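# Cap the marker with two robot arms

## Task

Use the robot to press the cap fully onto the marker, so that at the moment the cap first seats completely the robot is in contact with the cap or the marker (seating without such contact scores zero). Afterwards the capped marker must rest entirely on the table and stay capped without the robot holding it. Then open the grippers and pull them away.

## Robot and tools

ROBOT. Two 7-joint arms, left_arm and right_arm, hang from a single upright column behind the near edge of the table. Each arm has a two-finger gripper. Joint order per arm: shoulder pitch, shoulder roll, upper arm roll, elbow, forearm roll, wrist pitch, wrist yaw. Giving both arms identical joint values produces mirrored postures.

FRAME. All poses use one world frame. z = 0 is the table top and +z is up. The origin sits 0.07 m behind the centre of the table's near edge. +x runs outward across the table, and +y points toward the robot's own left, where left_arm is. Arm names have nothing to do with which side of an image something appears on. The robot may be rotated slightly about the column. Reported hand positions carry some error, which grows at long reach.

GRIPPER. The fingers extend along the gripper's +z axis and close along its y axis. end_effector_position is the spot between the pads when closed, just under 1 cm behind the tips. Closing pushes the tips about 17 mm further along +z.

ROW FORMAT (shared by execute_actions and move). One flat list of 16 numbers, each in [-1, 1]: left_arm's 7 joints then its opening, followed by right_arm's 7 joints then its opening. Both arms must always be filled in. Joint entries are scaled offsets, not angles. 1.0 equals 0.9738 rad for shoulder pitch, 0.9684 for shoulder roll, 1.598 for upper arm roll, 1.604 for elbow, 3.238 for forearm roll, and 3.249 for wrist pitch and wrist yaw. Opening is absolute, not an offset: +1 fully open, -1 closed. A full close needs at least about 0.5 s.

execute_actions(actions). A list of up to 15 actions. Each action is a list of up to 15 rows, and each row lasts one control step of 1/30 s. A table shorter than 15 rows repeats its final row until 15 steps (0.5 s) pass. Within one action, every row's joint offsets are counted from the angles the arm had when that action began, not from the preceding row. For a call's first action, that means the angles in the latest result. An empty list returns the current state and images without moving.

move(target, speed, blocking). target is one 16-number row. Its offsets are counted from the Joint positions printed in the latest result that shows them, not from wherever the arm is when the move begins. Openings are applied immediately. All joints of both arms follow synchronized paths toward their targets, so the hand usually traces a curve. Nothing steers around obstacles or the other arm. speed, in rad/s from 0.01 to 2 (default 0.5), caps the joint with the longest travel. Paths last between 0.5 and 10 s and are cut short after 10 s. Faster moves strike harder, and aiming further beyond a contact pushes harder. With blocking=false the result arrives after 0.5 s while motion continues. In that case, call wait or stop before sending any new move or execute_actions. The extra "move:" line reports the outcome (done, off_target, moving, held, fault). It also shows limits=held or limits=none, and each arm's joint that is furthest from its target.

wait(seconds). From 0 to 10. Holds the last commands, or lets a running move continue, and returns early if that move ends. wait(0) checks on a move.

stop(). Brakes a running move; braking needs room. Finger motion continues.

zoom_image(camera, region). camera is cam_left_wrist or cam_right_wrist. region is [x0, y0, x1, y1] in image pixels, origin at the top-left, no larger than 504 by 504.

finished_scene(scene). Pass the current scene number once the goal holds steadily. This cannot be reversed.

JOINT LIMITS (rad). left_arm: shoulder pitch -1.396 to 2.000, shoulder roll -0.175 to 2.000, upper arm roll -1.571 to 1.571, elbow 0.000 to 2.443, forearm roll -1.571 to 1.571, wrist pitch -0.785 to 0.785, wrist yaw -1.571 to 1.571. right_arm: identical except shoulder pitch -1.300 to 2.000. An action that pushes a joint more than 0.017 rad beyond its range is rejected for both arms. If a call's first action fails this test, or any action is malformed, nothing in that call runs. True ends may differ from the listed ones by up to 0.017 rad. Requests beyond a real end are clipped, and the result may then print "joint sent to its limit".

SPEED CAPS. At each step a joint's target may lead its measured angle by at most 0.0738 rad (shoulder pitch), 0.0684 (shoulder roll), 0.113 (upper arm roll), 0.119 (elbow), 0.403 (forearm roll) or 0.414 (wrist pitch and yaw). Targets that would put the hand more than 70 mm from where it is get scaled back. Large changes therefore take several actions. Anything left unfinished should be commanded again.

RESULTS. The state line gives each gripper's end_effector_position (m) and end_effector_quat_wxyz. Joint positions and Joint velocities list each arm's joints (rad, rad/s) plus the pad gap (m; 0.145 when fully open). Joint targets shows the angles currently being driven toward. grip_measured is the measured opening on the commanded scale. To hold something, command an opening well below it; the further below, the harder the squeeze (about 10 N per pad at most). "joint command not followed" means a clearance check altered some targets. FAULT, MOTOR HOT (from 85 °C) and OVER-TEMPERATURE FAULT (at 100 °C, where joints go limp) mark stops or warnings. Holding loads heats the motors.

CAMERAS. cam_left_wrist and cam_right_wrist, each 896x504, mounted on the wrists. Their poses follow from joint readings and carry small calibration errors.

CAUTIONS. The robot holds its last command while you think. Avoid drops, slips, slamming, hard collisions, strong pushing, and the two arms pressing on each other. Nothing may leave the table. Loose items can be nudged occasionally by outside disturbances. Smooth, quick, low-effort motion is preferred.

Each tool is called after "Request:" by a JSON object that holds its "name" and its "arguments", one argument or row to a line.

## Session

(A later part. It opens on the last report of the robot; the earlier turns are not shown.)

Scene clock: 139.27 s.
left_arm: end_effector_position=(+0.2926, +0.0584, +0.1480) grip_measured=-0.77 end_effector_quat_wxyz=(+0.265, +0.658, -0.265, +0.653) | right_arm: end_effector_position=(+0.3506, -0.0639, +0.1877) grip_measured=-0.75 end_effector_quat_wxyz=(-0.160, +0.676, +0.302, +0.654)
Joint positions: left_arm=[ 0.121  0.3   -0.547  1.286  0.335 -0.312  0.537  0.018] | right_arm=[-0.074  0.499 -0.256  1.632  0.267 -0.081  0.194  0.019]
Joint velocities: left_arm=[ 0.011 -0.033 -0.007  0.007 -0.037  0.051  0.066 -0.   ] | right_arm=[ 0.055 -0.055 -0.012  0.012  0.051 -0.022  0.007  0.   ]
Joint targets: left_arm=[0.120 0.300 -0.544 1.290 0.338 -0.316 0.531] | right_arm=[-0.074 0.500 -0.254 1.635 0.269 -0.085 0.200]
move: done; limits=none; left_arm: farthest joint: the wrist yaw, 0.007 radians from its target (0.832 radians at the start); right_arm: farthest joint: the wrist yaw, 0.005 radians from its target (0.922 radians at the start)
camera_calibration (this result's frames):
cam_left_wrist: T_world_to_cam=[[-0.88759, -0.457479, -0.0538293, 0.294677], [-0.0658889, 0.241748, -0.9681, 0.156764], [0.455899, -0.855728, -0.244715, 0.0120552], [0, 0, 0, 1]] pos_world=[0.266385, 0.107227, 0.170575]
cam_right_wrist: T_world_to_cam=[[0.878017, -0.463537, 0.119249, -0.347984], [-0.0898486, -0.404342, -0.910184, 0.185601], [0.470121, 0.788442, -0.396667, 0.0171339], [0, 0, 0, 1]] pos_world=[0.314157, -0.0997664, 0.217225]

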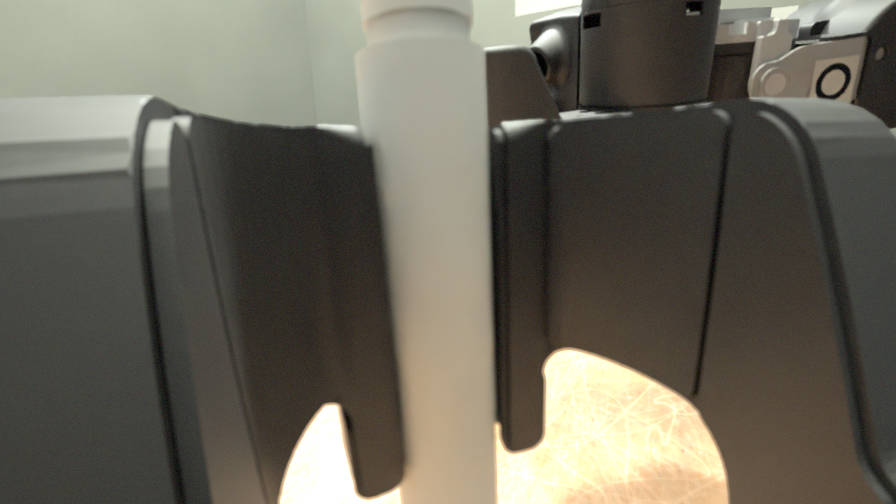

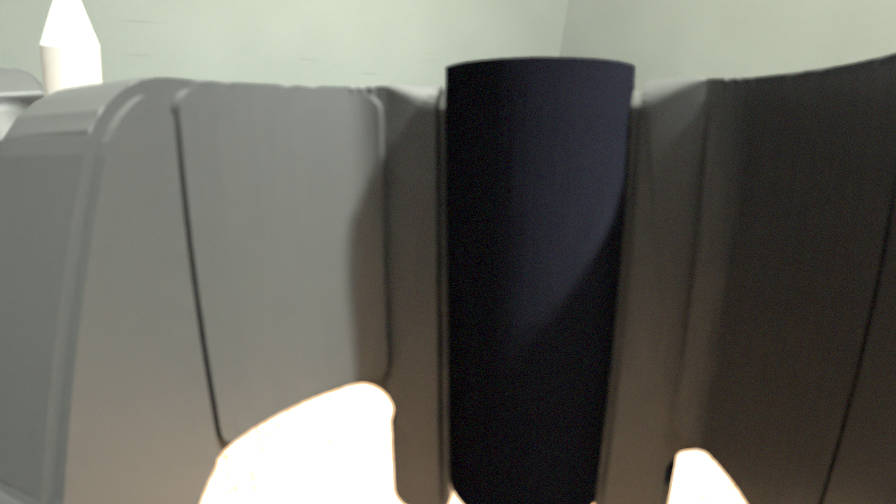

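Request:
{"name": "move", "arguments": {
  "target": [-0.001,0,0.002,0.002,0.001,-0.001,-0.002,-1,0,-0.206,0.001,-0.017,0.001,-0.0105,0.157,-1],
  "speed": 0.6
}}

Scene clock: 141.70 s.
left_arm: end_effector_position=(+0.2927, +0.0585, +0.1481) grip_measured=-0.77 end_effector_quat_wxyz=(+0.266, +0.658, -0.265, +0.653) | right_arm: end_effector_position=(+0.2801, +0.0257, +0.1920) grip_measured=-0.75 end_effector_quat_wxyz=(-0.384, +0.593, +0.386, +0.593)
Joint positions: left_arm=[ 0.121  0.3   -0.547  1.286  0.336 -0.312  0.536  0.018] | right_arm=[-0.074  0.3   -0.256  1.608  0.268 -0.111  0.699  0.019]
Joint velocities: left_arm=[ 0.033 -0.055 -0.002 -0.002 -0.051 -0.022  0.022  0.   ] | right_arm=[-0.033 -0.055 -0.007 -0.007  0.022 -0.037 -0.022  0.   ]
Joint targets: left_arm=[0.120 0.300 -0.544 1.289 0.339 -0.315 0.530] | right_arm=[-0.074 0.300 -0.255 1.605 0.271 -0.115 0.704]
move: done; limits=none; left_arm: farthest joint: the wrist yaw, 0.006 radians from its target (0.006 radians at the start); right_arm: farthest joint: the wrist yaw, 0.005 radians from its target (0.510 radians at the start)
camera_calibration (this result's frames):
cam_left_wrist: T_world_to_cam=[[-0.887264, -0.458193, -0.0531253, 0.294637], [-0.0663092, 0.240678, -0.968337, 0.157058], [0.456472, -0.855648, -0.243927, 0.0118222], [0, 0, 0, 1]] pos_world=[0.266438, 0.107316, 0.170621]
cam_right_wrist: T_world_to_cam=[[0.999918, -0.011592, -0.00540259, -0.2669], [-0.00813446, -0.250485, -0.968086, 0.203575], [0.00986881, 0.968051, -0.250558, 0.0776174], [0, 0, 0, 1]] pos_world=[0.267768, -0.027239, 0.215084]

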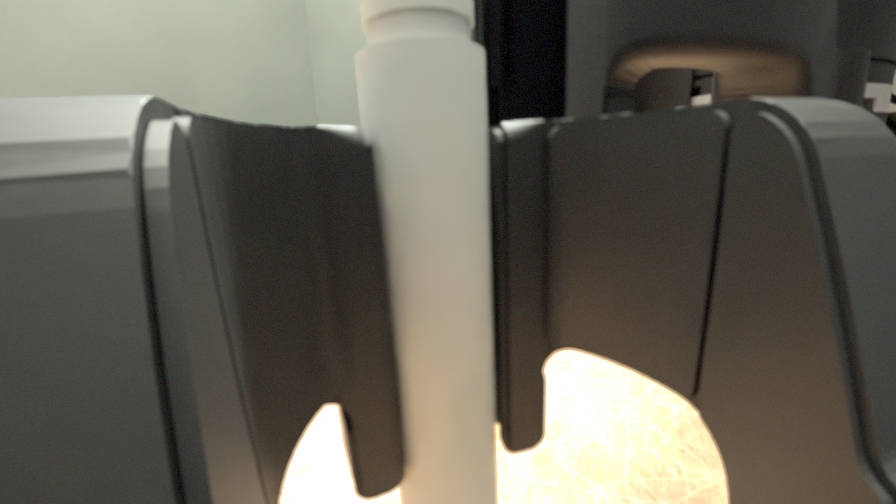

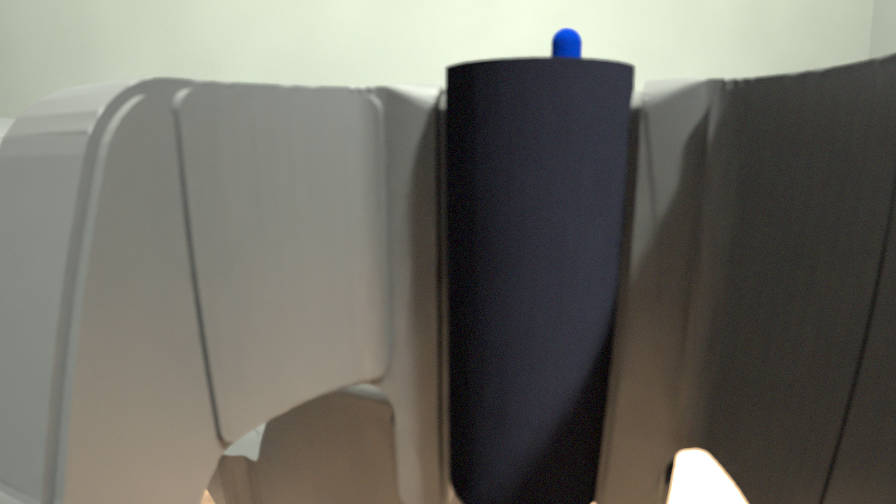

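Request:
{"name": "zoom_image", "arguments": {
  "camera": "cam_left_wrist",
  "region": [340, 0, 700, 130]
}}

Request:
{"name": "zoom_image", "arguments": {
  "camera": "cam_right_wrist",
  "region": [520, 10, 620, 80]
}}

Region (340, 0, 700, 130) of cam_left_wrist's 896x504 image, scaled by 1.400, with more detail than that image has; it fills the top 182 rows of this view, and the rest is white.

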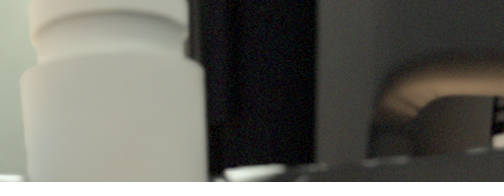

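Region (520, 10, 620, 80) of cam_right_wrist's 896x504 image, scaled by 5.040, with more detail than that image has; it fills the top 353 rows of this view, and the rest is white.

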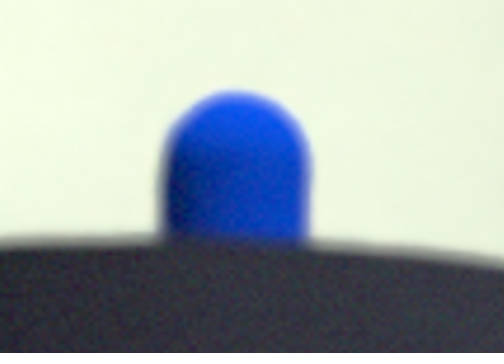

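Request:
{"name": "move", "arguments": {
  "target": [-0.001,0,0.002,0.002,0.001,-0.001,-0.002,-1,0.05,0,0.03,0.19,0.008,0.105,-0.015,-1],
  "speed": 0.7
}}

Scene clock: 154.60 s.
left_arm: end_effector_position=(+0.2928, +0.0586, +0.1481) grip_measured=-0.77 end_effector_quat_wxyz=(+0.266, +0.658, -0.264, +0.653) | right_arm: end_effector_position=(+0.2818, +0.0335, +0.2678) grip_measured=-0.75 end_effector_quat_wxyz=(-0.383, +0.590, +0.386, +0.597)
Joint positions: left_arm=[ 0.121  0.3   -0.547  1.286  0.338 -0.312  0.536  0.018] | right_arm=[-0.026  0.3   -0.211  1.911  0.293  0.227  0.656  0.019]
Joint velocities: left_arm=[ 0.011 -0.055  0.017  0.007  0.007 -0.051 -0.007 -0.   ] | right_arm=[-0.011  0.011 -0.012  0.002  0.022 -0.066 -0.037 -0.   ]
Joint targets: left_arm=[0.120 0.300 -0.544 1.289 0.340 -0.315 0.530] | right_arm=[-0.025 0.299 -0.208 1.913 0.294 0.230 0.650]
move: done; limits=none; left_arm: farthest joint: the wrist yaw, 0.007 radians from its target (0.007 radians at the start); right_arm: farthest joint: the wrist yaw, 0.005 radians from its target (0.048 radians at the start)
camera_calibration (this result's frames):
cam_left_wrist: T_world_to_cam=[[-0.886937, -0.458907, -0.0524202, 0.294596], [-0.0667291, 0.239607, -0.968574, 0.157351], [0.457045, -0.855566, -0.243139, 0.0115889], [0, 0, 0, 1]] pos_world=[0.266491, 0.107405, 0.170667]
cam_right_wrist: T_world_to_cam=[[0.99991, -0.0128031, 0.0041219, -0.270579], [0.000850935, -0.245625, -0.969365, 0.276593], [0.0134233, 0.96928, -0.245592, 0.0866947], [0, 0, 0, 1]] pos_world=[0.269155, -0.0195575, 0.290526]

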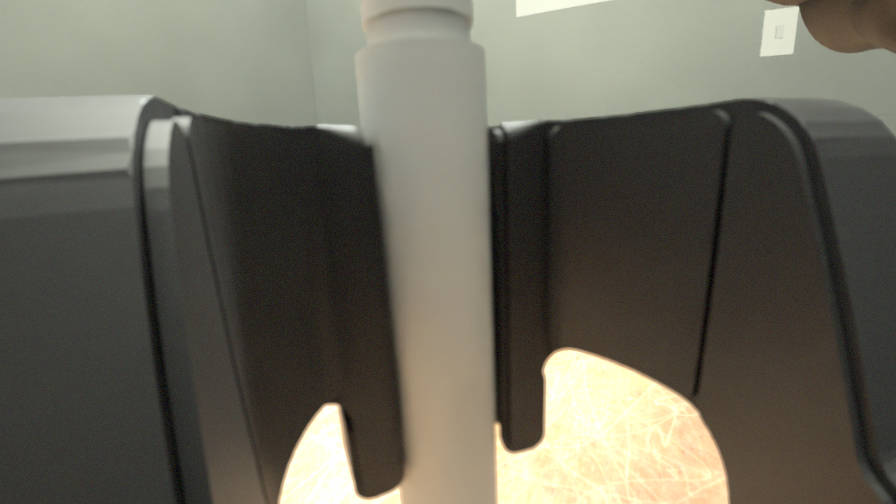

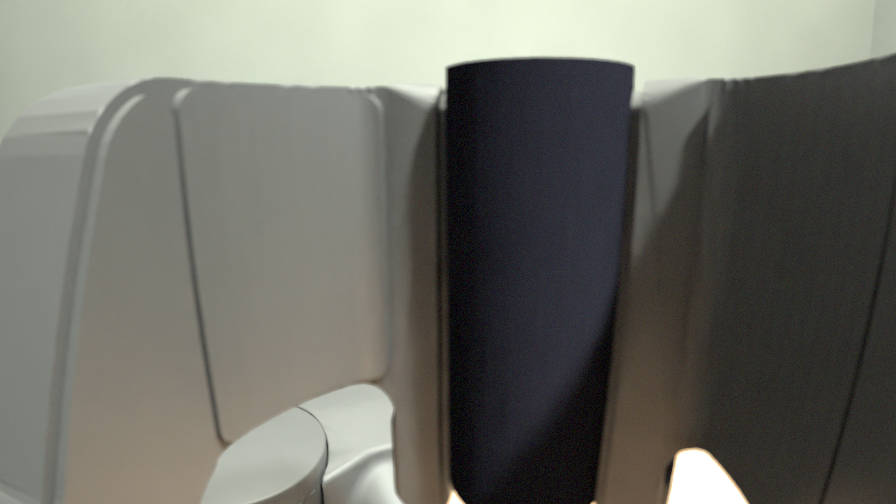

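Request:
{"name": "move", "arguments": {
  "target": [-0.001,0,0.002,0.002,0,-0.001,-0.002,-1,0.113,0,-0.095,-0.047,0.008,0,-0.040,-1],
  "speed": 0.4
}}

Scene clock: 156.53 s.
left_arm: end_effector_position=(+0.2928, +0.0587, +0.1481) grip_measured=-0.77 end_effector_quat_wxyz=(+0.266, +0.658, -0.264, +0.653) | right_arm: end_effector_position=(+0.2897, +0.0612, +0.2648) grip_measured=-0.75 end_effector_quat_wxyz=(-0.386, +0.593, +0.386, +0.593)
Joint positions: left_arm=[ 0.121  0.3   -0.547  1.286  0.338 -0.312  0.536  0.018] | right_arm=[ 0.082  0.299 -0.361  1.838  0.317  0.227  0.532  0.019]
Joint velocities: left_arm=[-0.077 -0.055  0.002  0.002 -0.037  0.037 -0.081 -0.   ] | right_arm=[-0.033 -0.011 -0.007 -0.027 -0.051  0.051  0.051 -0.   ]
Joint targets: left_arm=[0.120 0.300 -0.544 1.289 0.338 -0.315 0.530] | right_arm=[0.084 0.300 -0.363 1.835 0.319 0.227 0.526]
move: done; limits=none; left_arm: farthest joint: the wrist yaw, 0.006 radians from its target (0.007 radians at the start); right_arm: farthest joint: the wrist yaw, 0.005 radians from its target (0.129 radians at the start)
camera_calibration (this result's frames):
cam_left_wrist: T_world_to_cam=[[-0.886762, -0.459245, -0.0524218, 0.294624], [-0.0668202, 0.239585, -0.968573, 0.157371], [0.457372, -0.855391, -0.243141, 0.0115019], [0, 0, 0, 1]] pos_world=[0.266516, 0.107439, 0.170666]
cam_right_wrist: T_world_to_cam=[[0.999937, -0.00888596, -0.00681037, -0.275495], [-0.00880638, -0.248668, -0.968549, 0.28332], [0.00691297, 0.968548, -0.24873, 0.0617819], [0, 0, 0, 1]] pos_world=[0.277546, 0.00816564, 0.2879]

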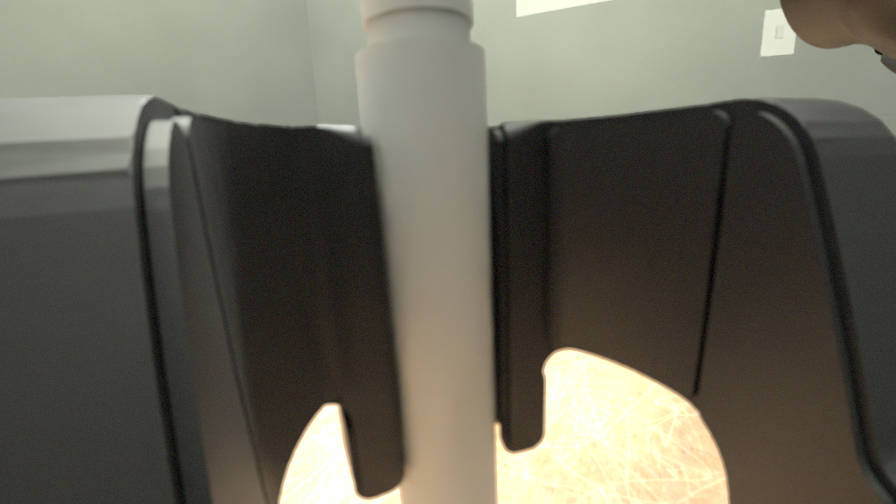

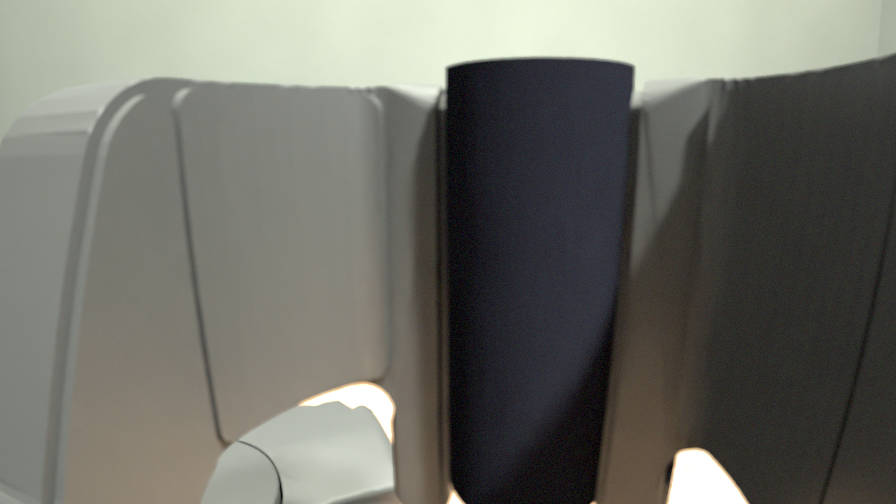

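Request:
{"name": "move", "arguments": {
  "target": [-0.001,0,0.002,0.002,0,-0.001,-0.002,-1,-0.027,0.001,-0.014,-0.0735,-0.005,-0.044,0.005,-1],
  "speed": 0.2
}}

Scene clock: 159.17 s.
left_arm: end_effector_position=(+0.2929, +0.0587, +0.1481) grip_measured=-0.77 end_effector_quat_wxyz=(+0.265, +0.658, -0.264, +0.653) | right_arm: end_effector_position=(+0.2918, +0.0590, +0.2345) grip_measured=-0.75 end_effector_quat_wxyz=(-0.384, +0.595, +0.383, +0.594)
Joint positions: left_arm=[ 0.121  0.3   -0.547  1.286  0.338 -0.312  0.535  0.018] | right_arm=[ 0.056  0.299 -0.381  1.722  0.302  0.089  0.542  0.019]
Joint velocities: left_arm=[-0.121  0.011 -0.007  0.027 -0.022 -0.037 -0.066 -0.   ] | right_arm=[-0.055 -0.055  0.012 -0.002  0.007  0.037  0.022  0.   ]
Joint targets: left_arm=[0.120 0.300 -0.544 1.289 0.338 -0.315 0.529] | right_arm=[0.056 0.300 -0.384 1.720 0.301 0.084 0.548]
move: done; limits=none; left_arm: farthest joint: the wrist yaw, 0.006 radians from its target (0.006 radians at the start); right_arm: farthest joint: the wrist yaw, 0.006 radians from its target (0.017 radians at the start)
camera_calibration (this result's frames):
cam_left_wrist: T_world_to_cam=[[-0.886586, -0.459583, -0.0524234, 0.294652], [-0.0669113, 0.239562, -0.968573, 0.15739], [0.457698, -0.855216, -0.243144, 0.0114149], [0, 0, 0, 1]] pos_world=[0.266541, 0.107474, 0.170666]
cam_right_wrist: T_world_to_cam=[[0.999811, -0.0170292, -0.00940058, -0.276642], [-0.0133277, -0.247718, -0.96874, 0.254716], [0.0141681, 0.968682, -0.247898, 0.0539492], [0, 0, 0, 1]] pos_world=[0.27922, 0.00612715, 0.257527]

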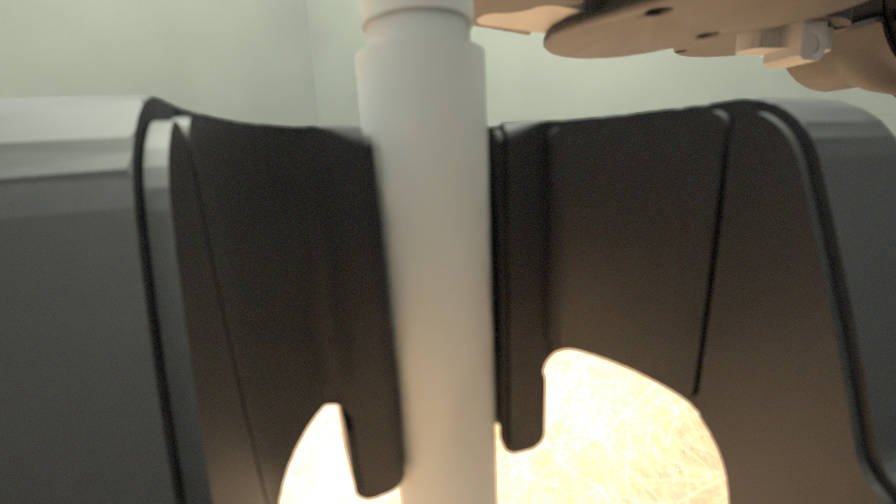

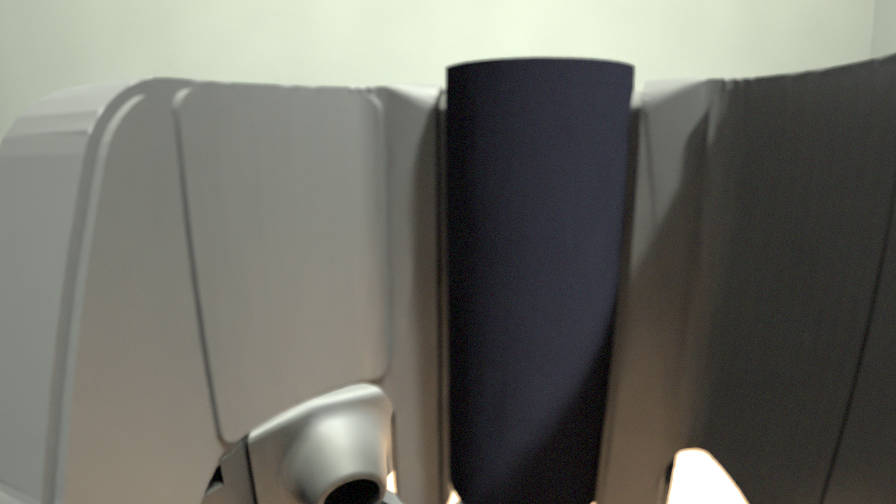

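Request:
{"name": "move", "arguments": {
  "target": [-0.001,0,0.002,0.002,0,-0.001,-0.002,-1,0,0.001,-0.026,-0.082,-0.002,-0.044,0.002,-1],
  "speed": 0.15
}}

Scene clock: 161.33 s.
left_arm: end_effector_position=(+0.2936, +0.0602, +0.1467) grip_measured=-0.77 end_effector_quat_wxyz=(+0.262, +0.662, -0.262, +0.651) | right_arm: end_effector_position=(+0.2916, +0.0596, +0.2080) grip_measured=-0.75 end_effector_quat_wxyz=(-0.386, +0.589, +0.383, +0.598)
Joint positions: left_arm=[ 0.12   0.301 -0.546  1.286  0.336 -0.305  0.527  0.018] | right_arm=[ 0.056  0.299 -0.42   1.596  0.299 -0.058  0.547  0.019]
Joint velocities: left_arm=[-0.033 -0.055  0.007 -0.012 -0.007  0.022  0.022 -0.   ] | right_arm=[ 0.033  0.077  0.017  0.002  0.022  0.066  0.051 -0.   ]
Joint targets: left_arm=[0.120 0.300 -0.544 1.289 0.338 -0.315 0.529] | right_arm=[0.056 0.300 -0.423 1.590 0.295 -0.055 0.548]
move: done; limits=none; left_arm: farthest joint: the wrist pitch, 0.010 radians from its target (0.003 radians at the start); right_arm: farthest joint: the elbow, 0.005 radians from its target (0.131 radians at the start)
camera_calibration (this result's frames):
cam_left_wrist: T_world_to_cam=[[-0.882932, -0.467003, -0.0483656, 0.294737], [-0.0756296, 0.24314, -0.967038, 0.157828], [0.46337, -0.850171, -0.249995, 0.0110797], [0, 0, 0, 1]] pos_world=[0.267035, 0.108688, 0.16965]
cam_right_wrist: T_world_to_cam=[[0.999918, -0.0127241, 0.00143776, -0.279248], [-0.00164448, -0.238952, -0.97103, 0.225754], [0.0126991, 0.970948, -0.238953, 0.0452878], [0, 0, 0, 1]] pos_world=[0.279021, 0.00641918, 0.230437]

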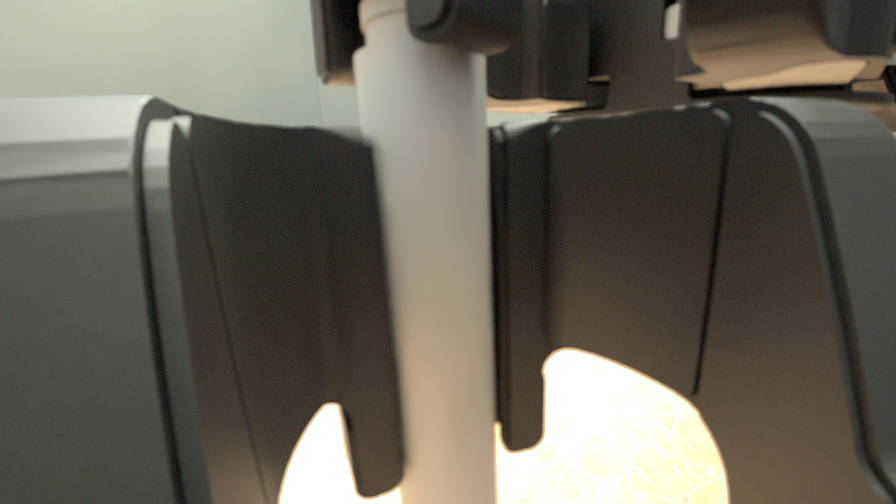

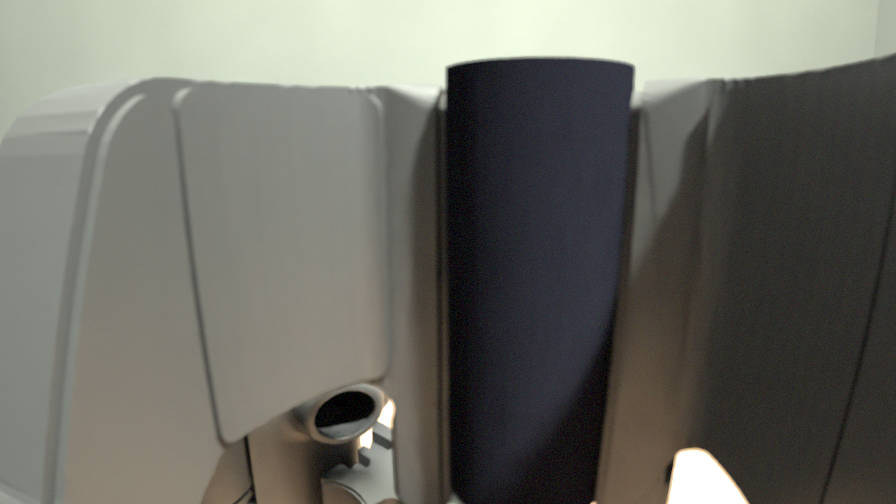

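Request:
{"name": "move", "arguments": {
  "target": [0,0,0.001,0.009,0.007,-0.015,0,-1,0,0.001,-0.008,-0.026,-0.007,0.004,0,-1],
  "speed": 0.06
}}

Scene clock: 164.70 s.
left_arm: end_effector_position=(+0.2931, +0.0620, +0.1458) grip_measured=-0.77 end_effector_quat_wxyz=(+0.260, +0.664, -0.258, +0.652) | right_arm: end_effector_position=(+0.2908, +0.0610, +0.2018) grip_measured=-0.75 end_effector_quat_wxyz=(-0.388, +0.590, +0.386, +0.594)
Joint positions: left_arm=[ 0.115  0.305 -0.546  1.286  0.34  -0.31   0.521  0.018] | right_arm=[ 0.061  0.297 -0.429  1.568  0.298 -0.075  0.554  0.019]
Joint velocities: left_arm=[ 0.055 -0.055  0.002 -0.007 -0.007 -0.022 -0.007  0.   ] | right_arm=[ 0.033 -0.033  0.002 -0.017 -0.022 -0.007 -0.037 -0.   ]
Joint targets: left_arm=[0.120 0.302 -0.544 1.300 0.358 -0.354 0.527] | right_arm=[0.056 0.300 -0.432 1.554 0.277 -0.045 0.547]
move: off_target (left_arm, right_arm); limits=none; left_arm: farthest joint: the wrist pitch, 0.044 radians from its target (0.049 radians at the start); right_arm: farthest joint: the wrist pitch, 0.030 radians from its target (0.013 radians at the start)
camera_calibration (this result's frames):
cam_left_wrist: T_world_to_cam=[[-0.879137, -0.474357, -0.0458609, 0.294018], [-0.0791451, 0.240219, -0.967487, 0.15772], [0.469951, -0.846924, -0.248728, 0.0102437], [0, 0, 0, 1]] pos_world=[0.266151, 0.110258, 0.168624]
cam_right_wrist: T_world_to_cam=[[0.999987, -0.00379511, -0.00344606, -0.277992], [-0.00426617, -0.243398, -0.969917, 0.220906], [0.00284218, 0.969919, -0.243411, 0.0462807], [0, 0, 0, 1]] pos_world=[0.278799, 0.00782461, 0.224568]

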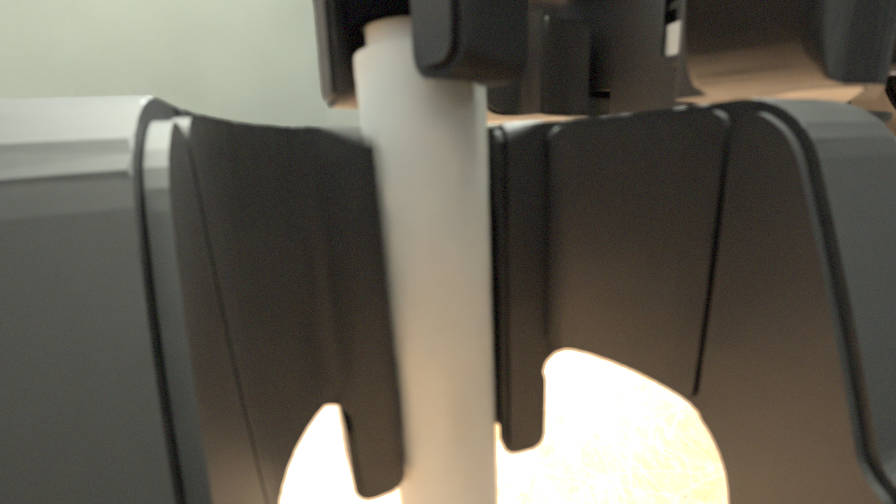

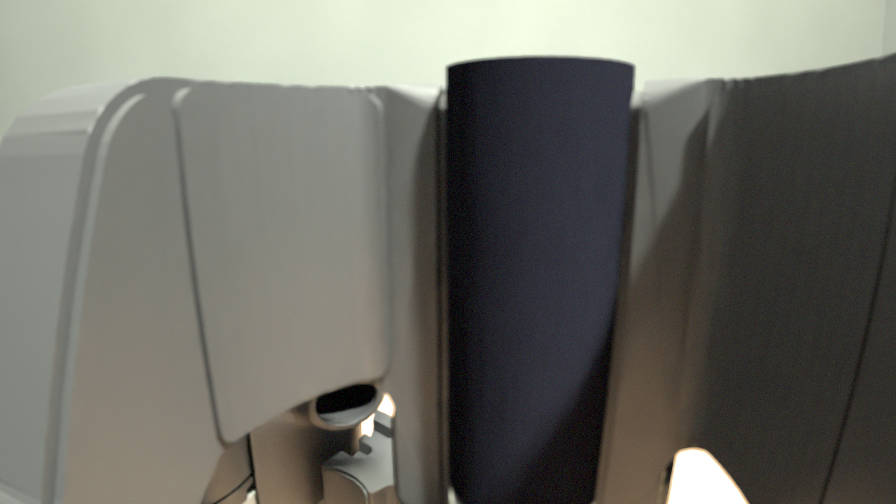

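Request:
{"name": "move", "arguments": {
  "target": [0.008,-0.004,0.001,0.014,0.009,-0.021,0,-1,-0.008,0.004,-0.005,-0.022,-0.010,0.012,0,-1],
  "speed": 0.1
}}

Scene clock: 166.77 s.
left_arm: end_effector_position=(+0.2930, +0.0625, +0.1469) grip_measured=-0.77 end_effector_quat_wxyz=(+0.260, +0.661, -0.256, +0.656) | right_arm: end_effector_position=(+0.2908, +0.0612, +0.1974) grip_measured=-0.75 end_effector_quat_wxyz=(-0.389, +0.592, +0.388, +0.590)
Joint positions: left_arm=[ 0.114  0.306 -0.546  1.286  0.342 -0.321  0.518  0.017] | right_arm=[ 0.063  0.295 -0.432  1.55   0.297 -0.081  0.56   0.019]
Joint velocities: left_arm=[ 0.033 -0.011 -0.002  0.012 -0.037  0.007  0.037 -0.   ] | right_arm=[-0.033  0.099 -0.012 -0.022  0.007 -0.022 -0.051  0.   ]
Joint targets: left_arm=[0.123 0.301 -0.544 1.308 0.369 -0.378 0.521] | right_arm=[0.053 0.300 -0.437 1.533 0.266 -0.036 0.554]
move: off_target (left_arm, right_arm); limits=none; left_arm: farthest joint: the wrist pitch, 0.057 radians from its target (0.068 radians at the start); right_arm: farthest joint: the wrist pitch, 0.045 radians from its target (0.039 radians at the start)
camera_calibration (this result's frames):
cam_left_wrist: T_world_to_cam=[[-0.877042, -0.477648, -0.0514706, 0.294711], [-0.0716206, 0.235939, -0.969125, 0.157009], [0.475044, -0.846277, -0.241138, 0.00837064], [0, 0, 0, 1]] pos_world=[0.265743, 0.110808, 0.169349]
cam_right_wrist: T_world_to_cam=[[0.999951, -0.000203584, -0.00991679, -0.276929], [-0.00965619, -0.24855, -0.968571, 0.218215], [-0.00226764, 0.968619, -0.24854, 0.047552], [0, 0, 0, 1]] pos_world=[0.27913, 0.00812119, 0.220429]

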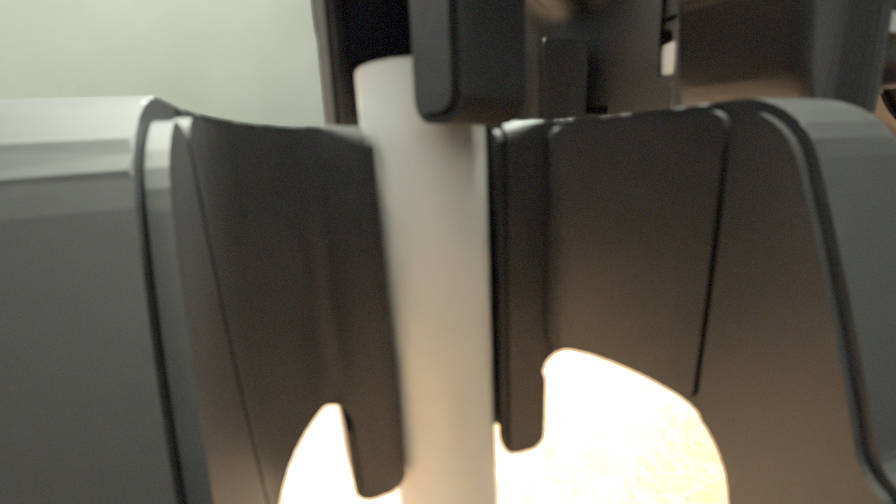

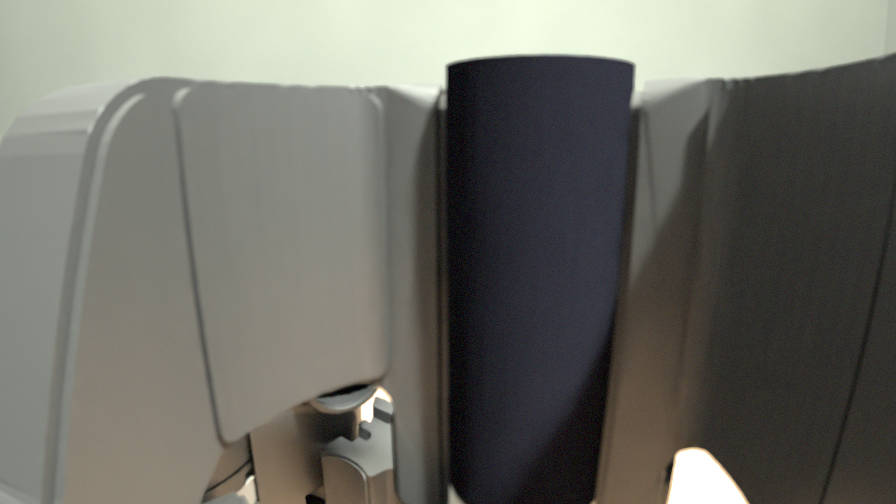

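Request:
{"name": "execute_actions", "arguments": {
  "actions": [
    [[0,0,0,0,0,0,0,-1,0,0,0,0,0,0,0,-1],[0,0,0,0,0,0,0,-1,0,0,0,0,0,0,0,-1],[0,0,0,0,0,0,0,-1,0,0,0,0,0,0,0,-1],[0,0,0,0,0,0,0,-1,0,0,0,0,0,0,0,-0.8],[0,0,0,0,0,0,0,-1,0,0,0,0,0,0,0,-0.7],[0,0,0,0,0,0,0,-1,0,0,0,0,0,0,0,-0.62],[0,0,0,0,0,0,0,-1,0,0,0,0,0,0,0,-0.62],[0,0,0,0,0,0,0,-1,0,0,0,0,0,0,0,-0.62],[0,0,0,0,0,0,0,-1,0,0,0,0.005,0,0.002,0,-0.62],[0,0,0,0,0,0,0,-1,0,0,0,0.01,0,0.004,0,-0.62],[0,0,0,0,0,0,0,-1,0,0,0,0.015,0,0.006,0,-0.62]]
  ]
}}

Request:
{"name": "move", "arguments": {
  "target": [0,0,0,0,0,0,0,-1,-0.16,0.005,0.125,0.055,-0.009,0,0.05,-0.62],
  "speed": 0.5
}}

Scene clock: 170.77 s.
left_arm: end_effector_position=(+0.2927, +0.0628, +0.1455) grip_measured=-0.77 end_effector_quat_wxyz=(+0.259, +0.663, -0.257, +0.654) | right_arm: end_effector_position=(+0.2892, +0.0631, +0.2034) grip_measured=-0.62 end_effector_quat_wxyz=(-0.391, +0.588, +0.390, +0.591)
Joint positions: left_arm=[ 0.113  0.306 -0.546  1.285  0.341 -0.317  0.518  0.017] | right_arm=[ 0.063  0.295 -0.432  1.574  0.297 -0.066  0.56   0.029]
Joint velocities: left_arm=[-0.011  0.011  0.007  0.007 -0.022  0.037 -0.007 -0.   ] | right_arm=[ 0.011 -0.011  0.017 -0.002  0.037  0.051  0.007  0.   ]
Joint targets: left_arm=[0.114 0.306 -0.546 1.286 0.342 -0.321 0.518] | right_arm=[0.063 0.295 -0.432 1.574 0.296 -0.062 0.560]
camera_calibration (this result's frames):
cam_left_wrist: T_world_to_cam=[[-0.877352, -0.477433, -0.0480766, 0.294068], [-0.0771048, 0.239158, -0.967914, 0.156747], [0.473612, -0.845495, -0.246638, 0.00958802], [0, 0, 0, 1]] pos_world=[0.265546, 0.111017, 0.16822]
cam_right_wrist: T_world_to_cam=[[0.999968, 0.00682099, -0.004143, -0.276883], [-0.0023525, -0.24413, -0.96974, 0.222345], [-0.00762601, 0.969719, -0.244106, 0.0477837], [0, 0, 0, 1]] pos_world=[0.277762, 0.00983279, 0.226134]

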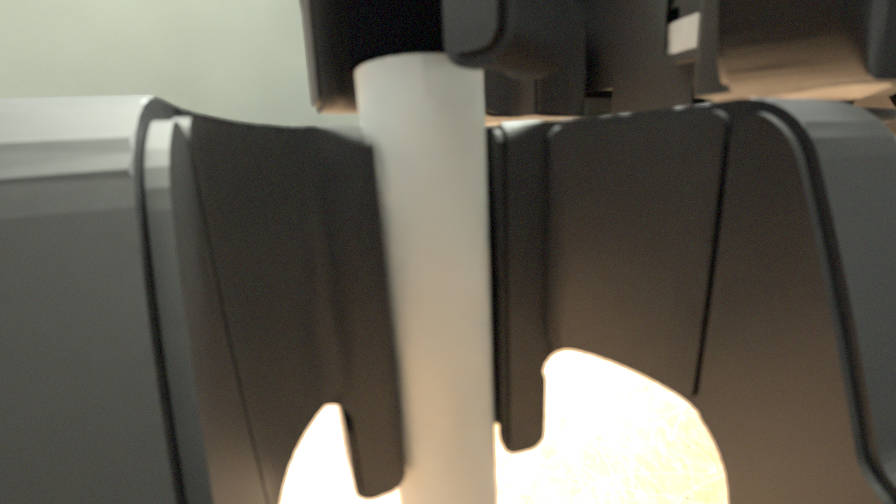

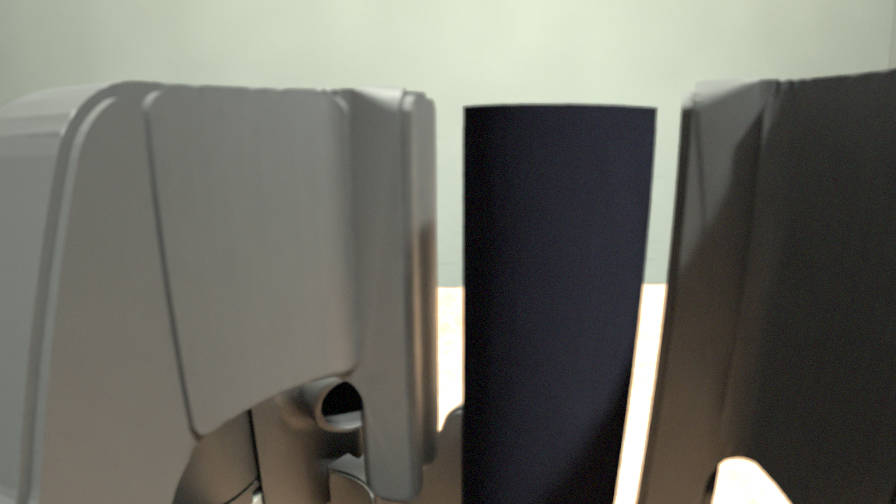

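Scene clock: 171.57 s.
left_arm: end_effector_position=(+0.2927, +0.0628, +0.1455) grip_measured=-0.77 end_effector_quat_wxyz=(+0.259, +0.663, -0.257, +0.654) | right_arm: end_effector_position=(+0.2759, +0.0244, +0.1990) grip_measured=-0.62 end_effector_quat_wxyz=(-0.389, +0.595, +0.387, +0.588)
Joint positions: left_arm=[ 0.113  0.306 -0.546  1.285  0.341 -0.317  0.518  0.017] | right_arm=[-0.093  0.3   -0.234  1.659  0.269 -0.065  0.717  0.029]
Joint velocities: left_arm=[ 0.033  0.011  0.012 -0.022 -0.051  0.066  0.037  0.   ] | right_arm=[-0.033  0.055  0.002 -0.007 -0.081 -0.022 -0.022 -0.   ]
Joint targets: left_arm=[0.113 0.306 -0.546 1.285 0.341 -0.317 0.518] | right_arm=[-0.092 0.300 -0.233 1.663 0.268 -0.065 0.723]
move: done; limits=none; left_arm: farthest joint: the shoulder pitch, 0.000 radians from its target (0.000 radians at the start); right_arm: farthest joint: the wrist yaw, 0.006 radians from its target (0.162 radians at the start)
camera_calibration (this result's frames):
cam_left_wrist: T_world_to_cam=[[-0.877352, -0.477433, -0.0480766, 0.294068], [-0.0771048, 0.239158, -0.967914, 0.156747], [0.473612, -0.845495, -0.246638, 0.00958802], [0, 0, 0, 1]] pos_world=[0.265546, 0.111017, 0.16822]
cam_right_wrist: T_world_to_cam=[[0.999867, -0.000965853, -0.0162829, -0.260693], [-0.0159988, -0.252597, -0.967439, 0.212141], [-0.00317861, 0.967571, -0.252579, 0.0846836], [0, 0, 0, 1]] pos_world=[0.264322, -0.028603, 0.222378]

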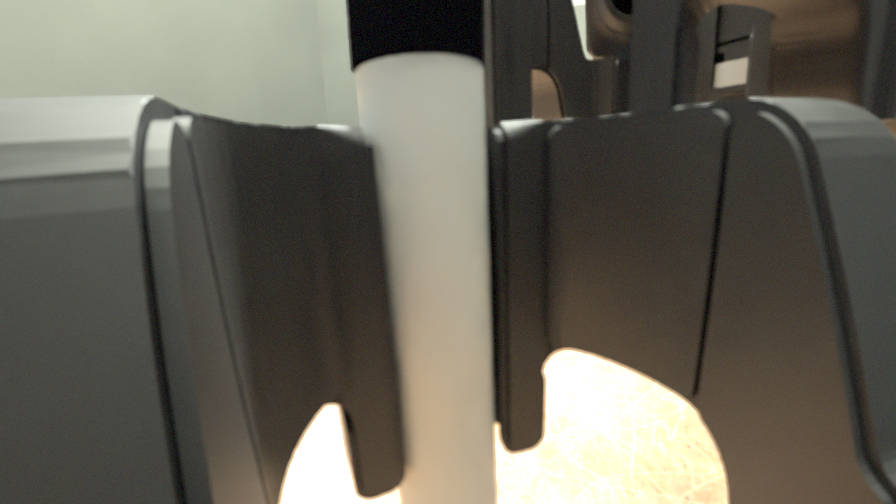

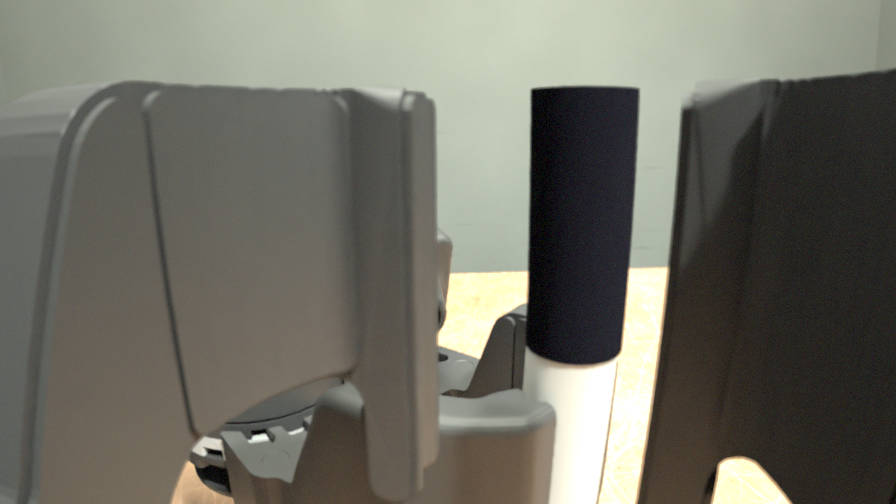

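Request:
{"name": "move", "arguments": {
  "target": [0.355,0.200,-0.178,0.014,-0.387,0.098,0.255,-1,0,0.35,0.2,0,0,0,-0.2,-0.62],
  "speed": 1.0
}}

Scene clock: 178.10 s.
left_arm: end_effector_position=(+0.2274, +0.2051, +0.0418) grip_measured=-0.77 end_effector_quat_wxyz=(+0.010, -0.575, +0.818, +0.005) | right_arm: end_effector_position=(+0.4019, -0.1996, +0.2650) grip_measured=-0.62 end_effector_quat_wxyz=(+0.038, +0.650, +0.220, +0.727)
Joint positions: left_arm=[ 0.456  0.499 -0.827  1.304 -0.911 -0.002  1.34   0.017] | right_arm=[-0.093  0.637  0.082  1.659  0.269 -0.065  0.073  0.029]
Joint velocities: left_arm=[-0.011  0.033  0.012  0.002 -0.066  0.066  0.037 -0.   ] | right_arm=[-0.055 -0.011  0.022 -0.022  0.007  0.066  0.007  0.   ]
Joint targets: left_arm=[0.458 0.500 -0.830 1.307 -0.913 0.002 1.346] | right_arm=[-0.093 0.639 0.086 1.659 0.269 -0.065 0.067]
move: done; limits=none; left_arm: farthest joint: the wrist yaw, 0.006 radians from its target (0.828 radians at the start); right_arm: farthest joint: the wrist yaw, 0.006 radians from its target (0.650 radians at the start)
camera_calibration (this result's frames):
cam_left_wrist: T_world_to_cam=[[-0.873335, 0.370067, 0.316759, 0.109689], [0.449466, 0.86288, 0.231123, -0.280424], [-0.187794, 0.34422, -0.919916, 0.0698014], [0, 0, 0, 1]] pos_world=[0.234944, 0.177353, 0.094279]
cam_right_wrist: T_world_to_cam=[[0.593394, -0.722092, 0.355621, -0.46501], [-0.0524051, -0.475534, -0.878135, 0.167912], [0.803204, 0.502444, -0.320021, -0.080549], [0, 0, 0, 1]] pos_world=[0.349431, -0.215461, 0.287039]

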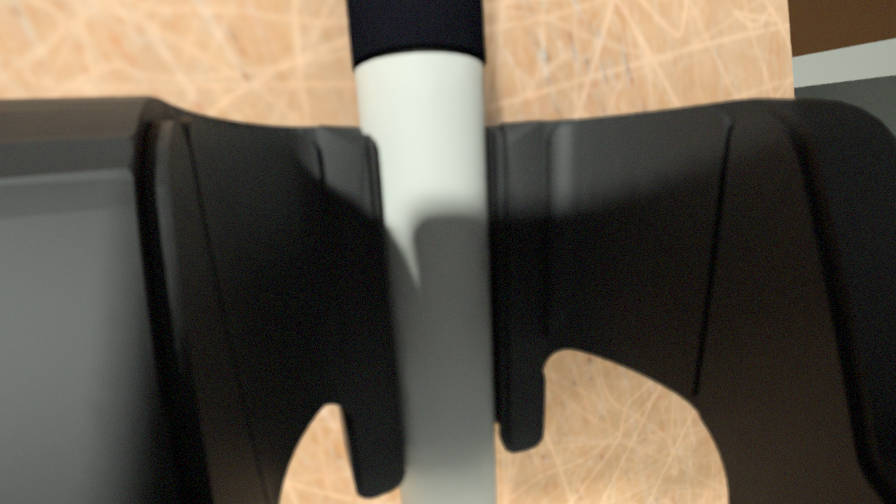

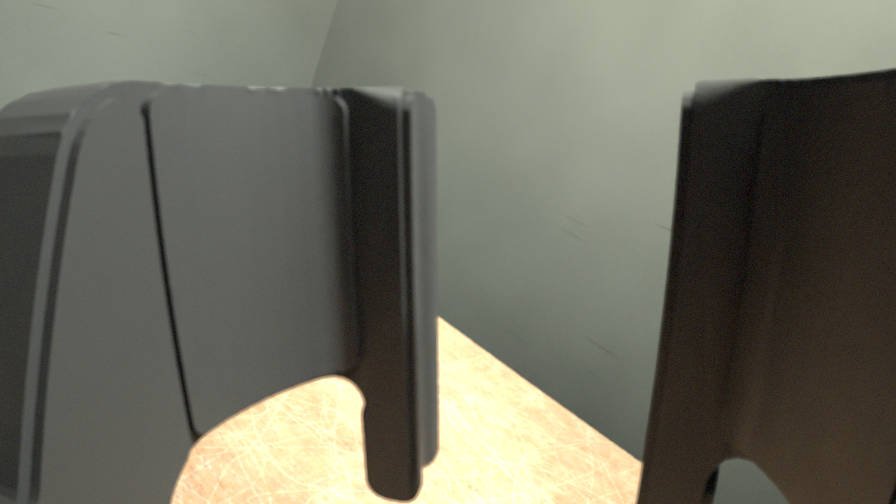

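Request:
{"name": "move", "arguments": {
  "target": [-0.102,0,0,0,-0.009,0,-0.028,-1,0,0,0,0,0,0,0,-0.62],
  "speed": 0.2
}}

Scene clock: 180.50 s.
left_arm: end_effector_position=(+0.2026, +0.1966, +0.0162) grip_measured=-0.77 end_effector_quat_wxyz=(-0.001, -0.571, +0.821, -0.002) | right_arm: end_effector_position=(+0.4019, -0.1997, +0.2651) grip_measured=-0.62 end_effector_quat_wxyz=(+0.038, +0.650, +0.219, +0.727)
Joint positions: left_arm=[ 0.356  0.499 -0.827  1.304 -0.938 -0.002  1.255  0.017] | right_arm=[-0.093  0.637  0.082  1.659  0.269 -0.065  0.073  0.029]
Joint velocities: left_arm=[-0.077  0.011 -0.002  0.017 -0.022  0.007  0.007 -0.   ] | right_arm=[ 0.033  0.033 -0.007 -0.027 -0.037  0.037 -0.037 -0.   ]
Joint targets: left_arm=[0.357 0.499 -0.827 1.304 -0.940 -0.002 1.249] | right_arm=[-0.093 0.637 0.082 1.659 0.269 -0.065 0.073]
move: done; limits=none; left_arm: farthest joint: the wrist yaw, 0.006 radians from its target (0.091 radians at the start); right_arm: farthest joint: the shoulder pitch, 0.000 radians from its target (0.000 radians at the start)
camera_calibration (this result's frames):
cam_left_wrist: T_world_to_cam=[[-0.867107, 0.384675, 0.316466, 0.0952091], [0.458705, 0.864328, 0.206218, -0.257859], [-0.194204, 0.323978, -0.925917, 0.0498681], [0, 0, 0, 1]] pos_world=[0.210522, 0.170094, 0.0692185]
cam_right_wrist: T_world_to_cam=[[0.593092, -0.722323, 0.355656, -0.465001], [-0.0524592, -0.475465, -0.878169, 0.167951], [0.803424, 0.502178, -0.319887, -0.0807016], [0, 0, 0, 1]] pos_world=[0.349437, -0.215499, 0.287055]

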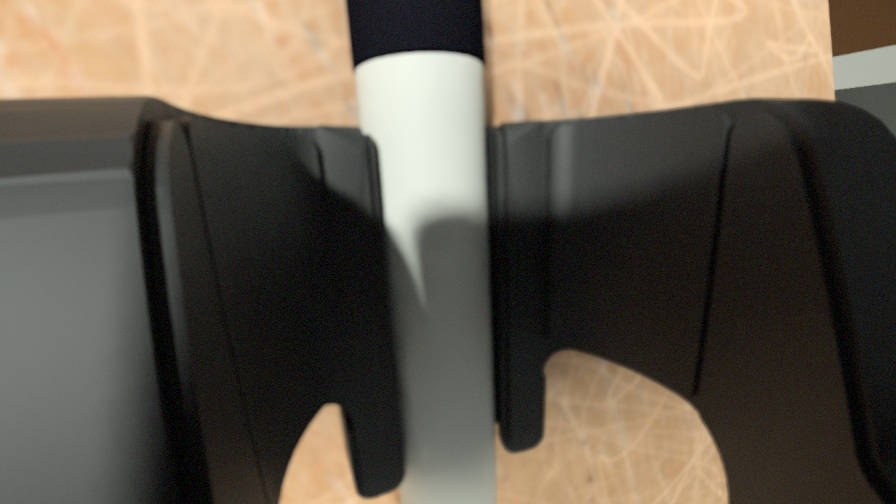

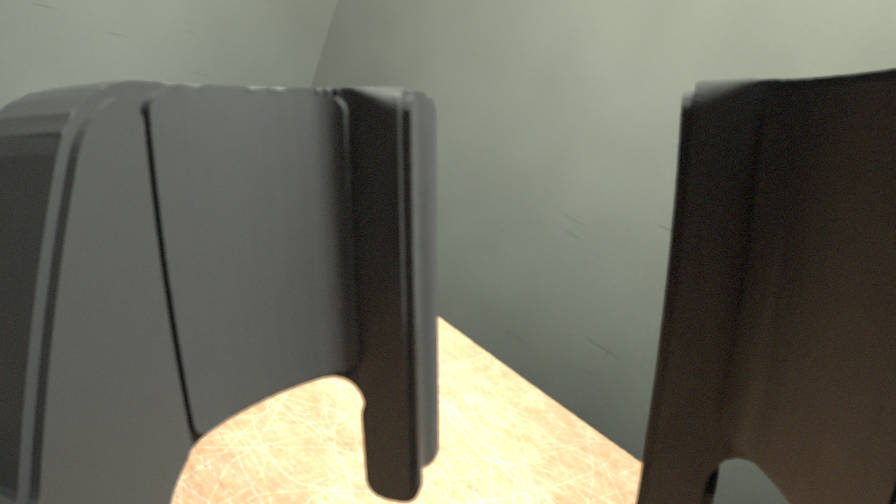

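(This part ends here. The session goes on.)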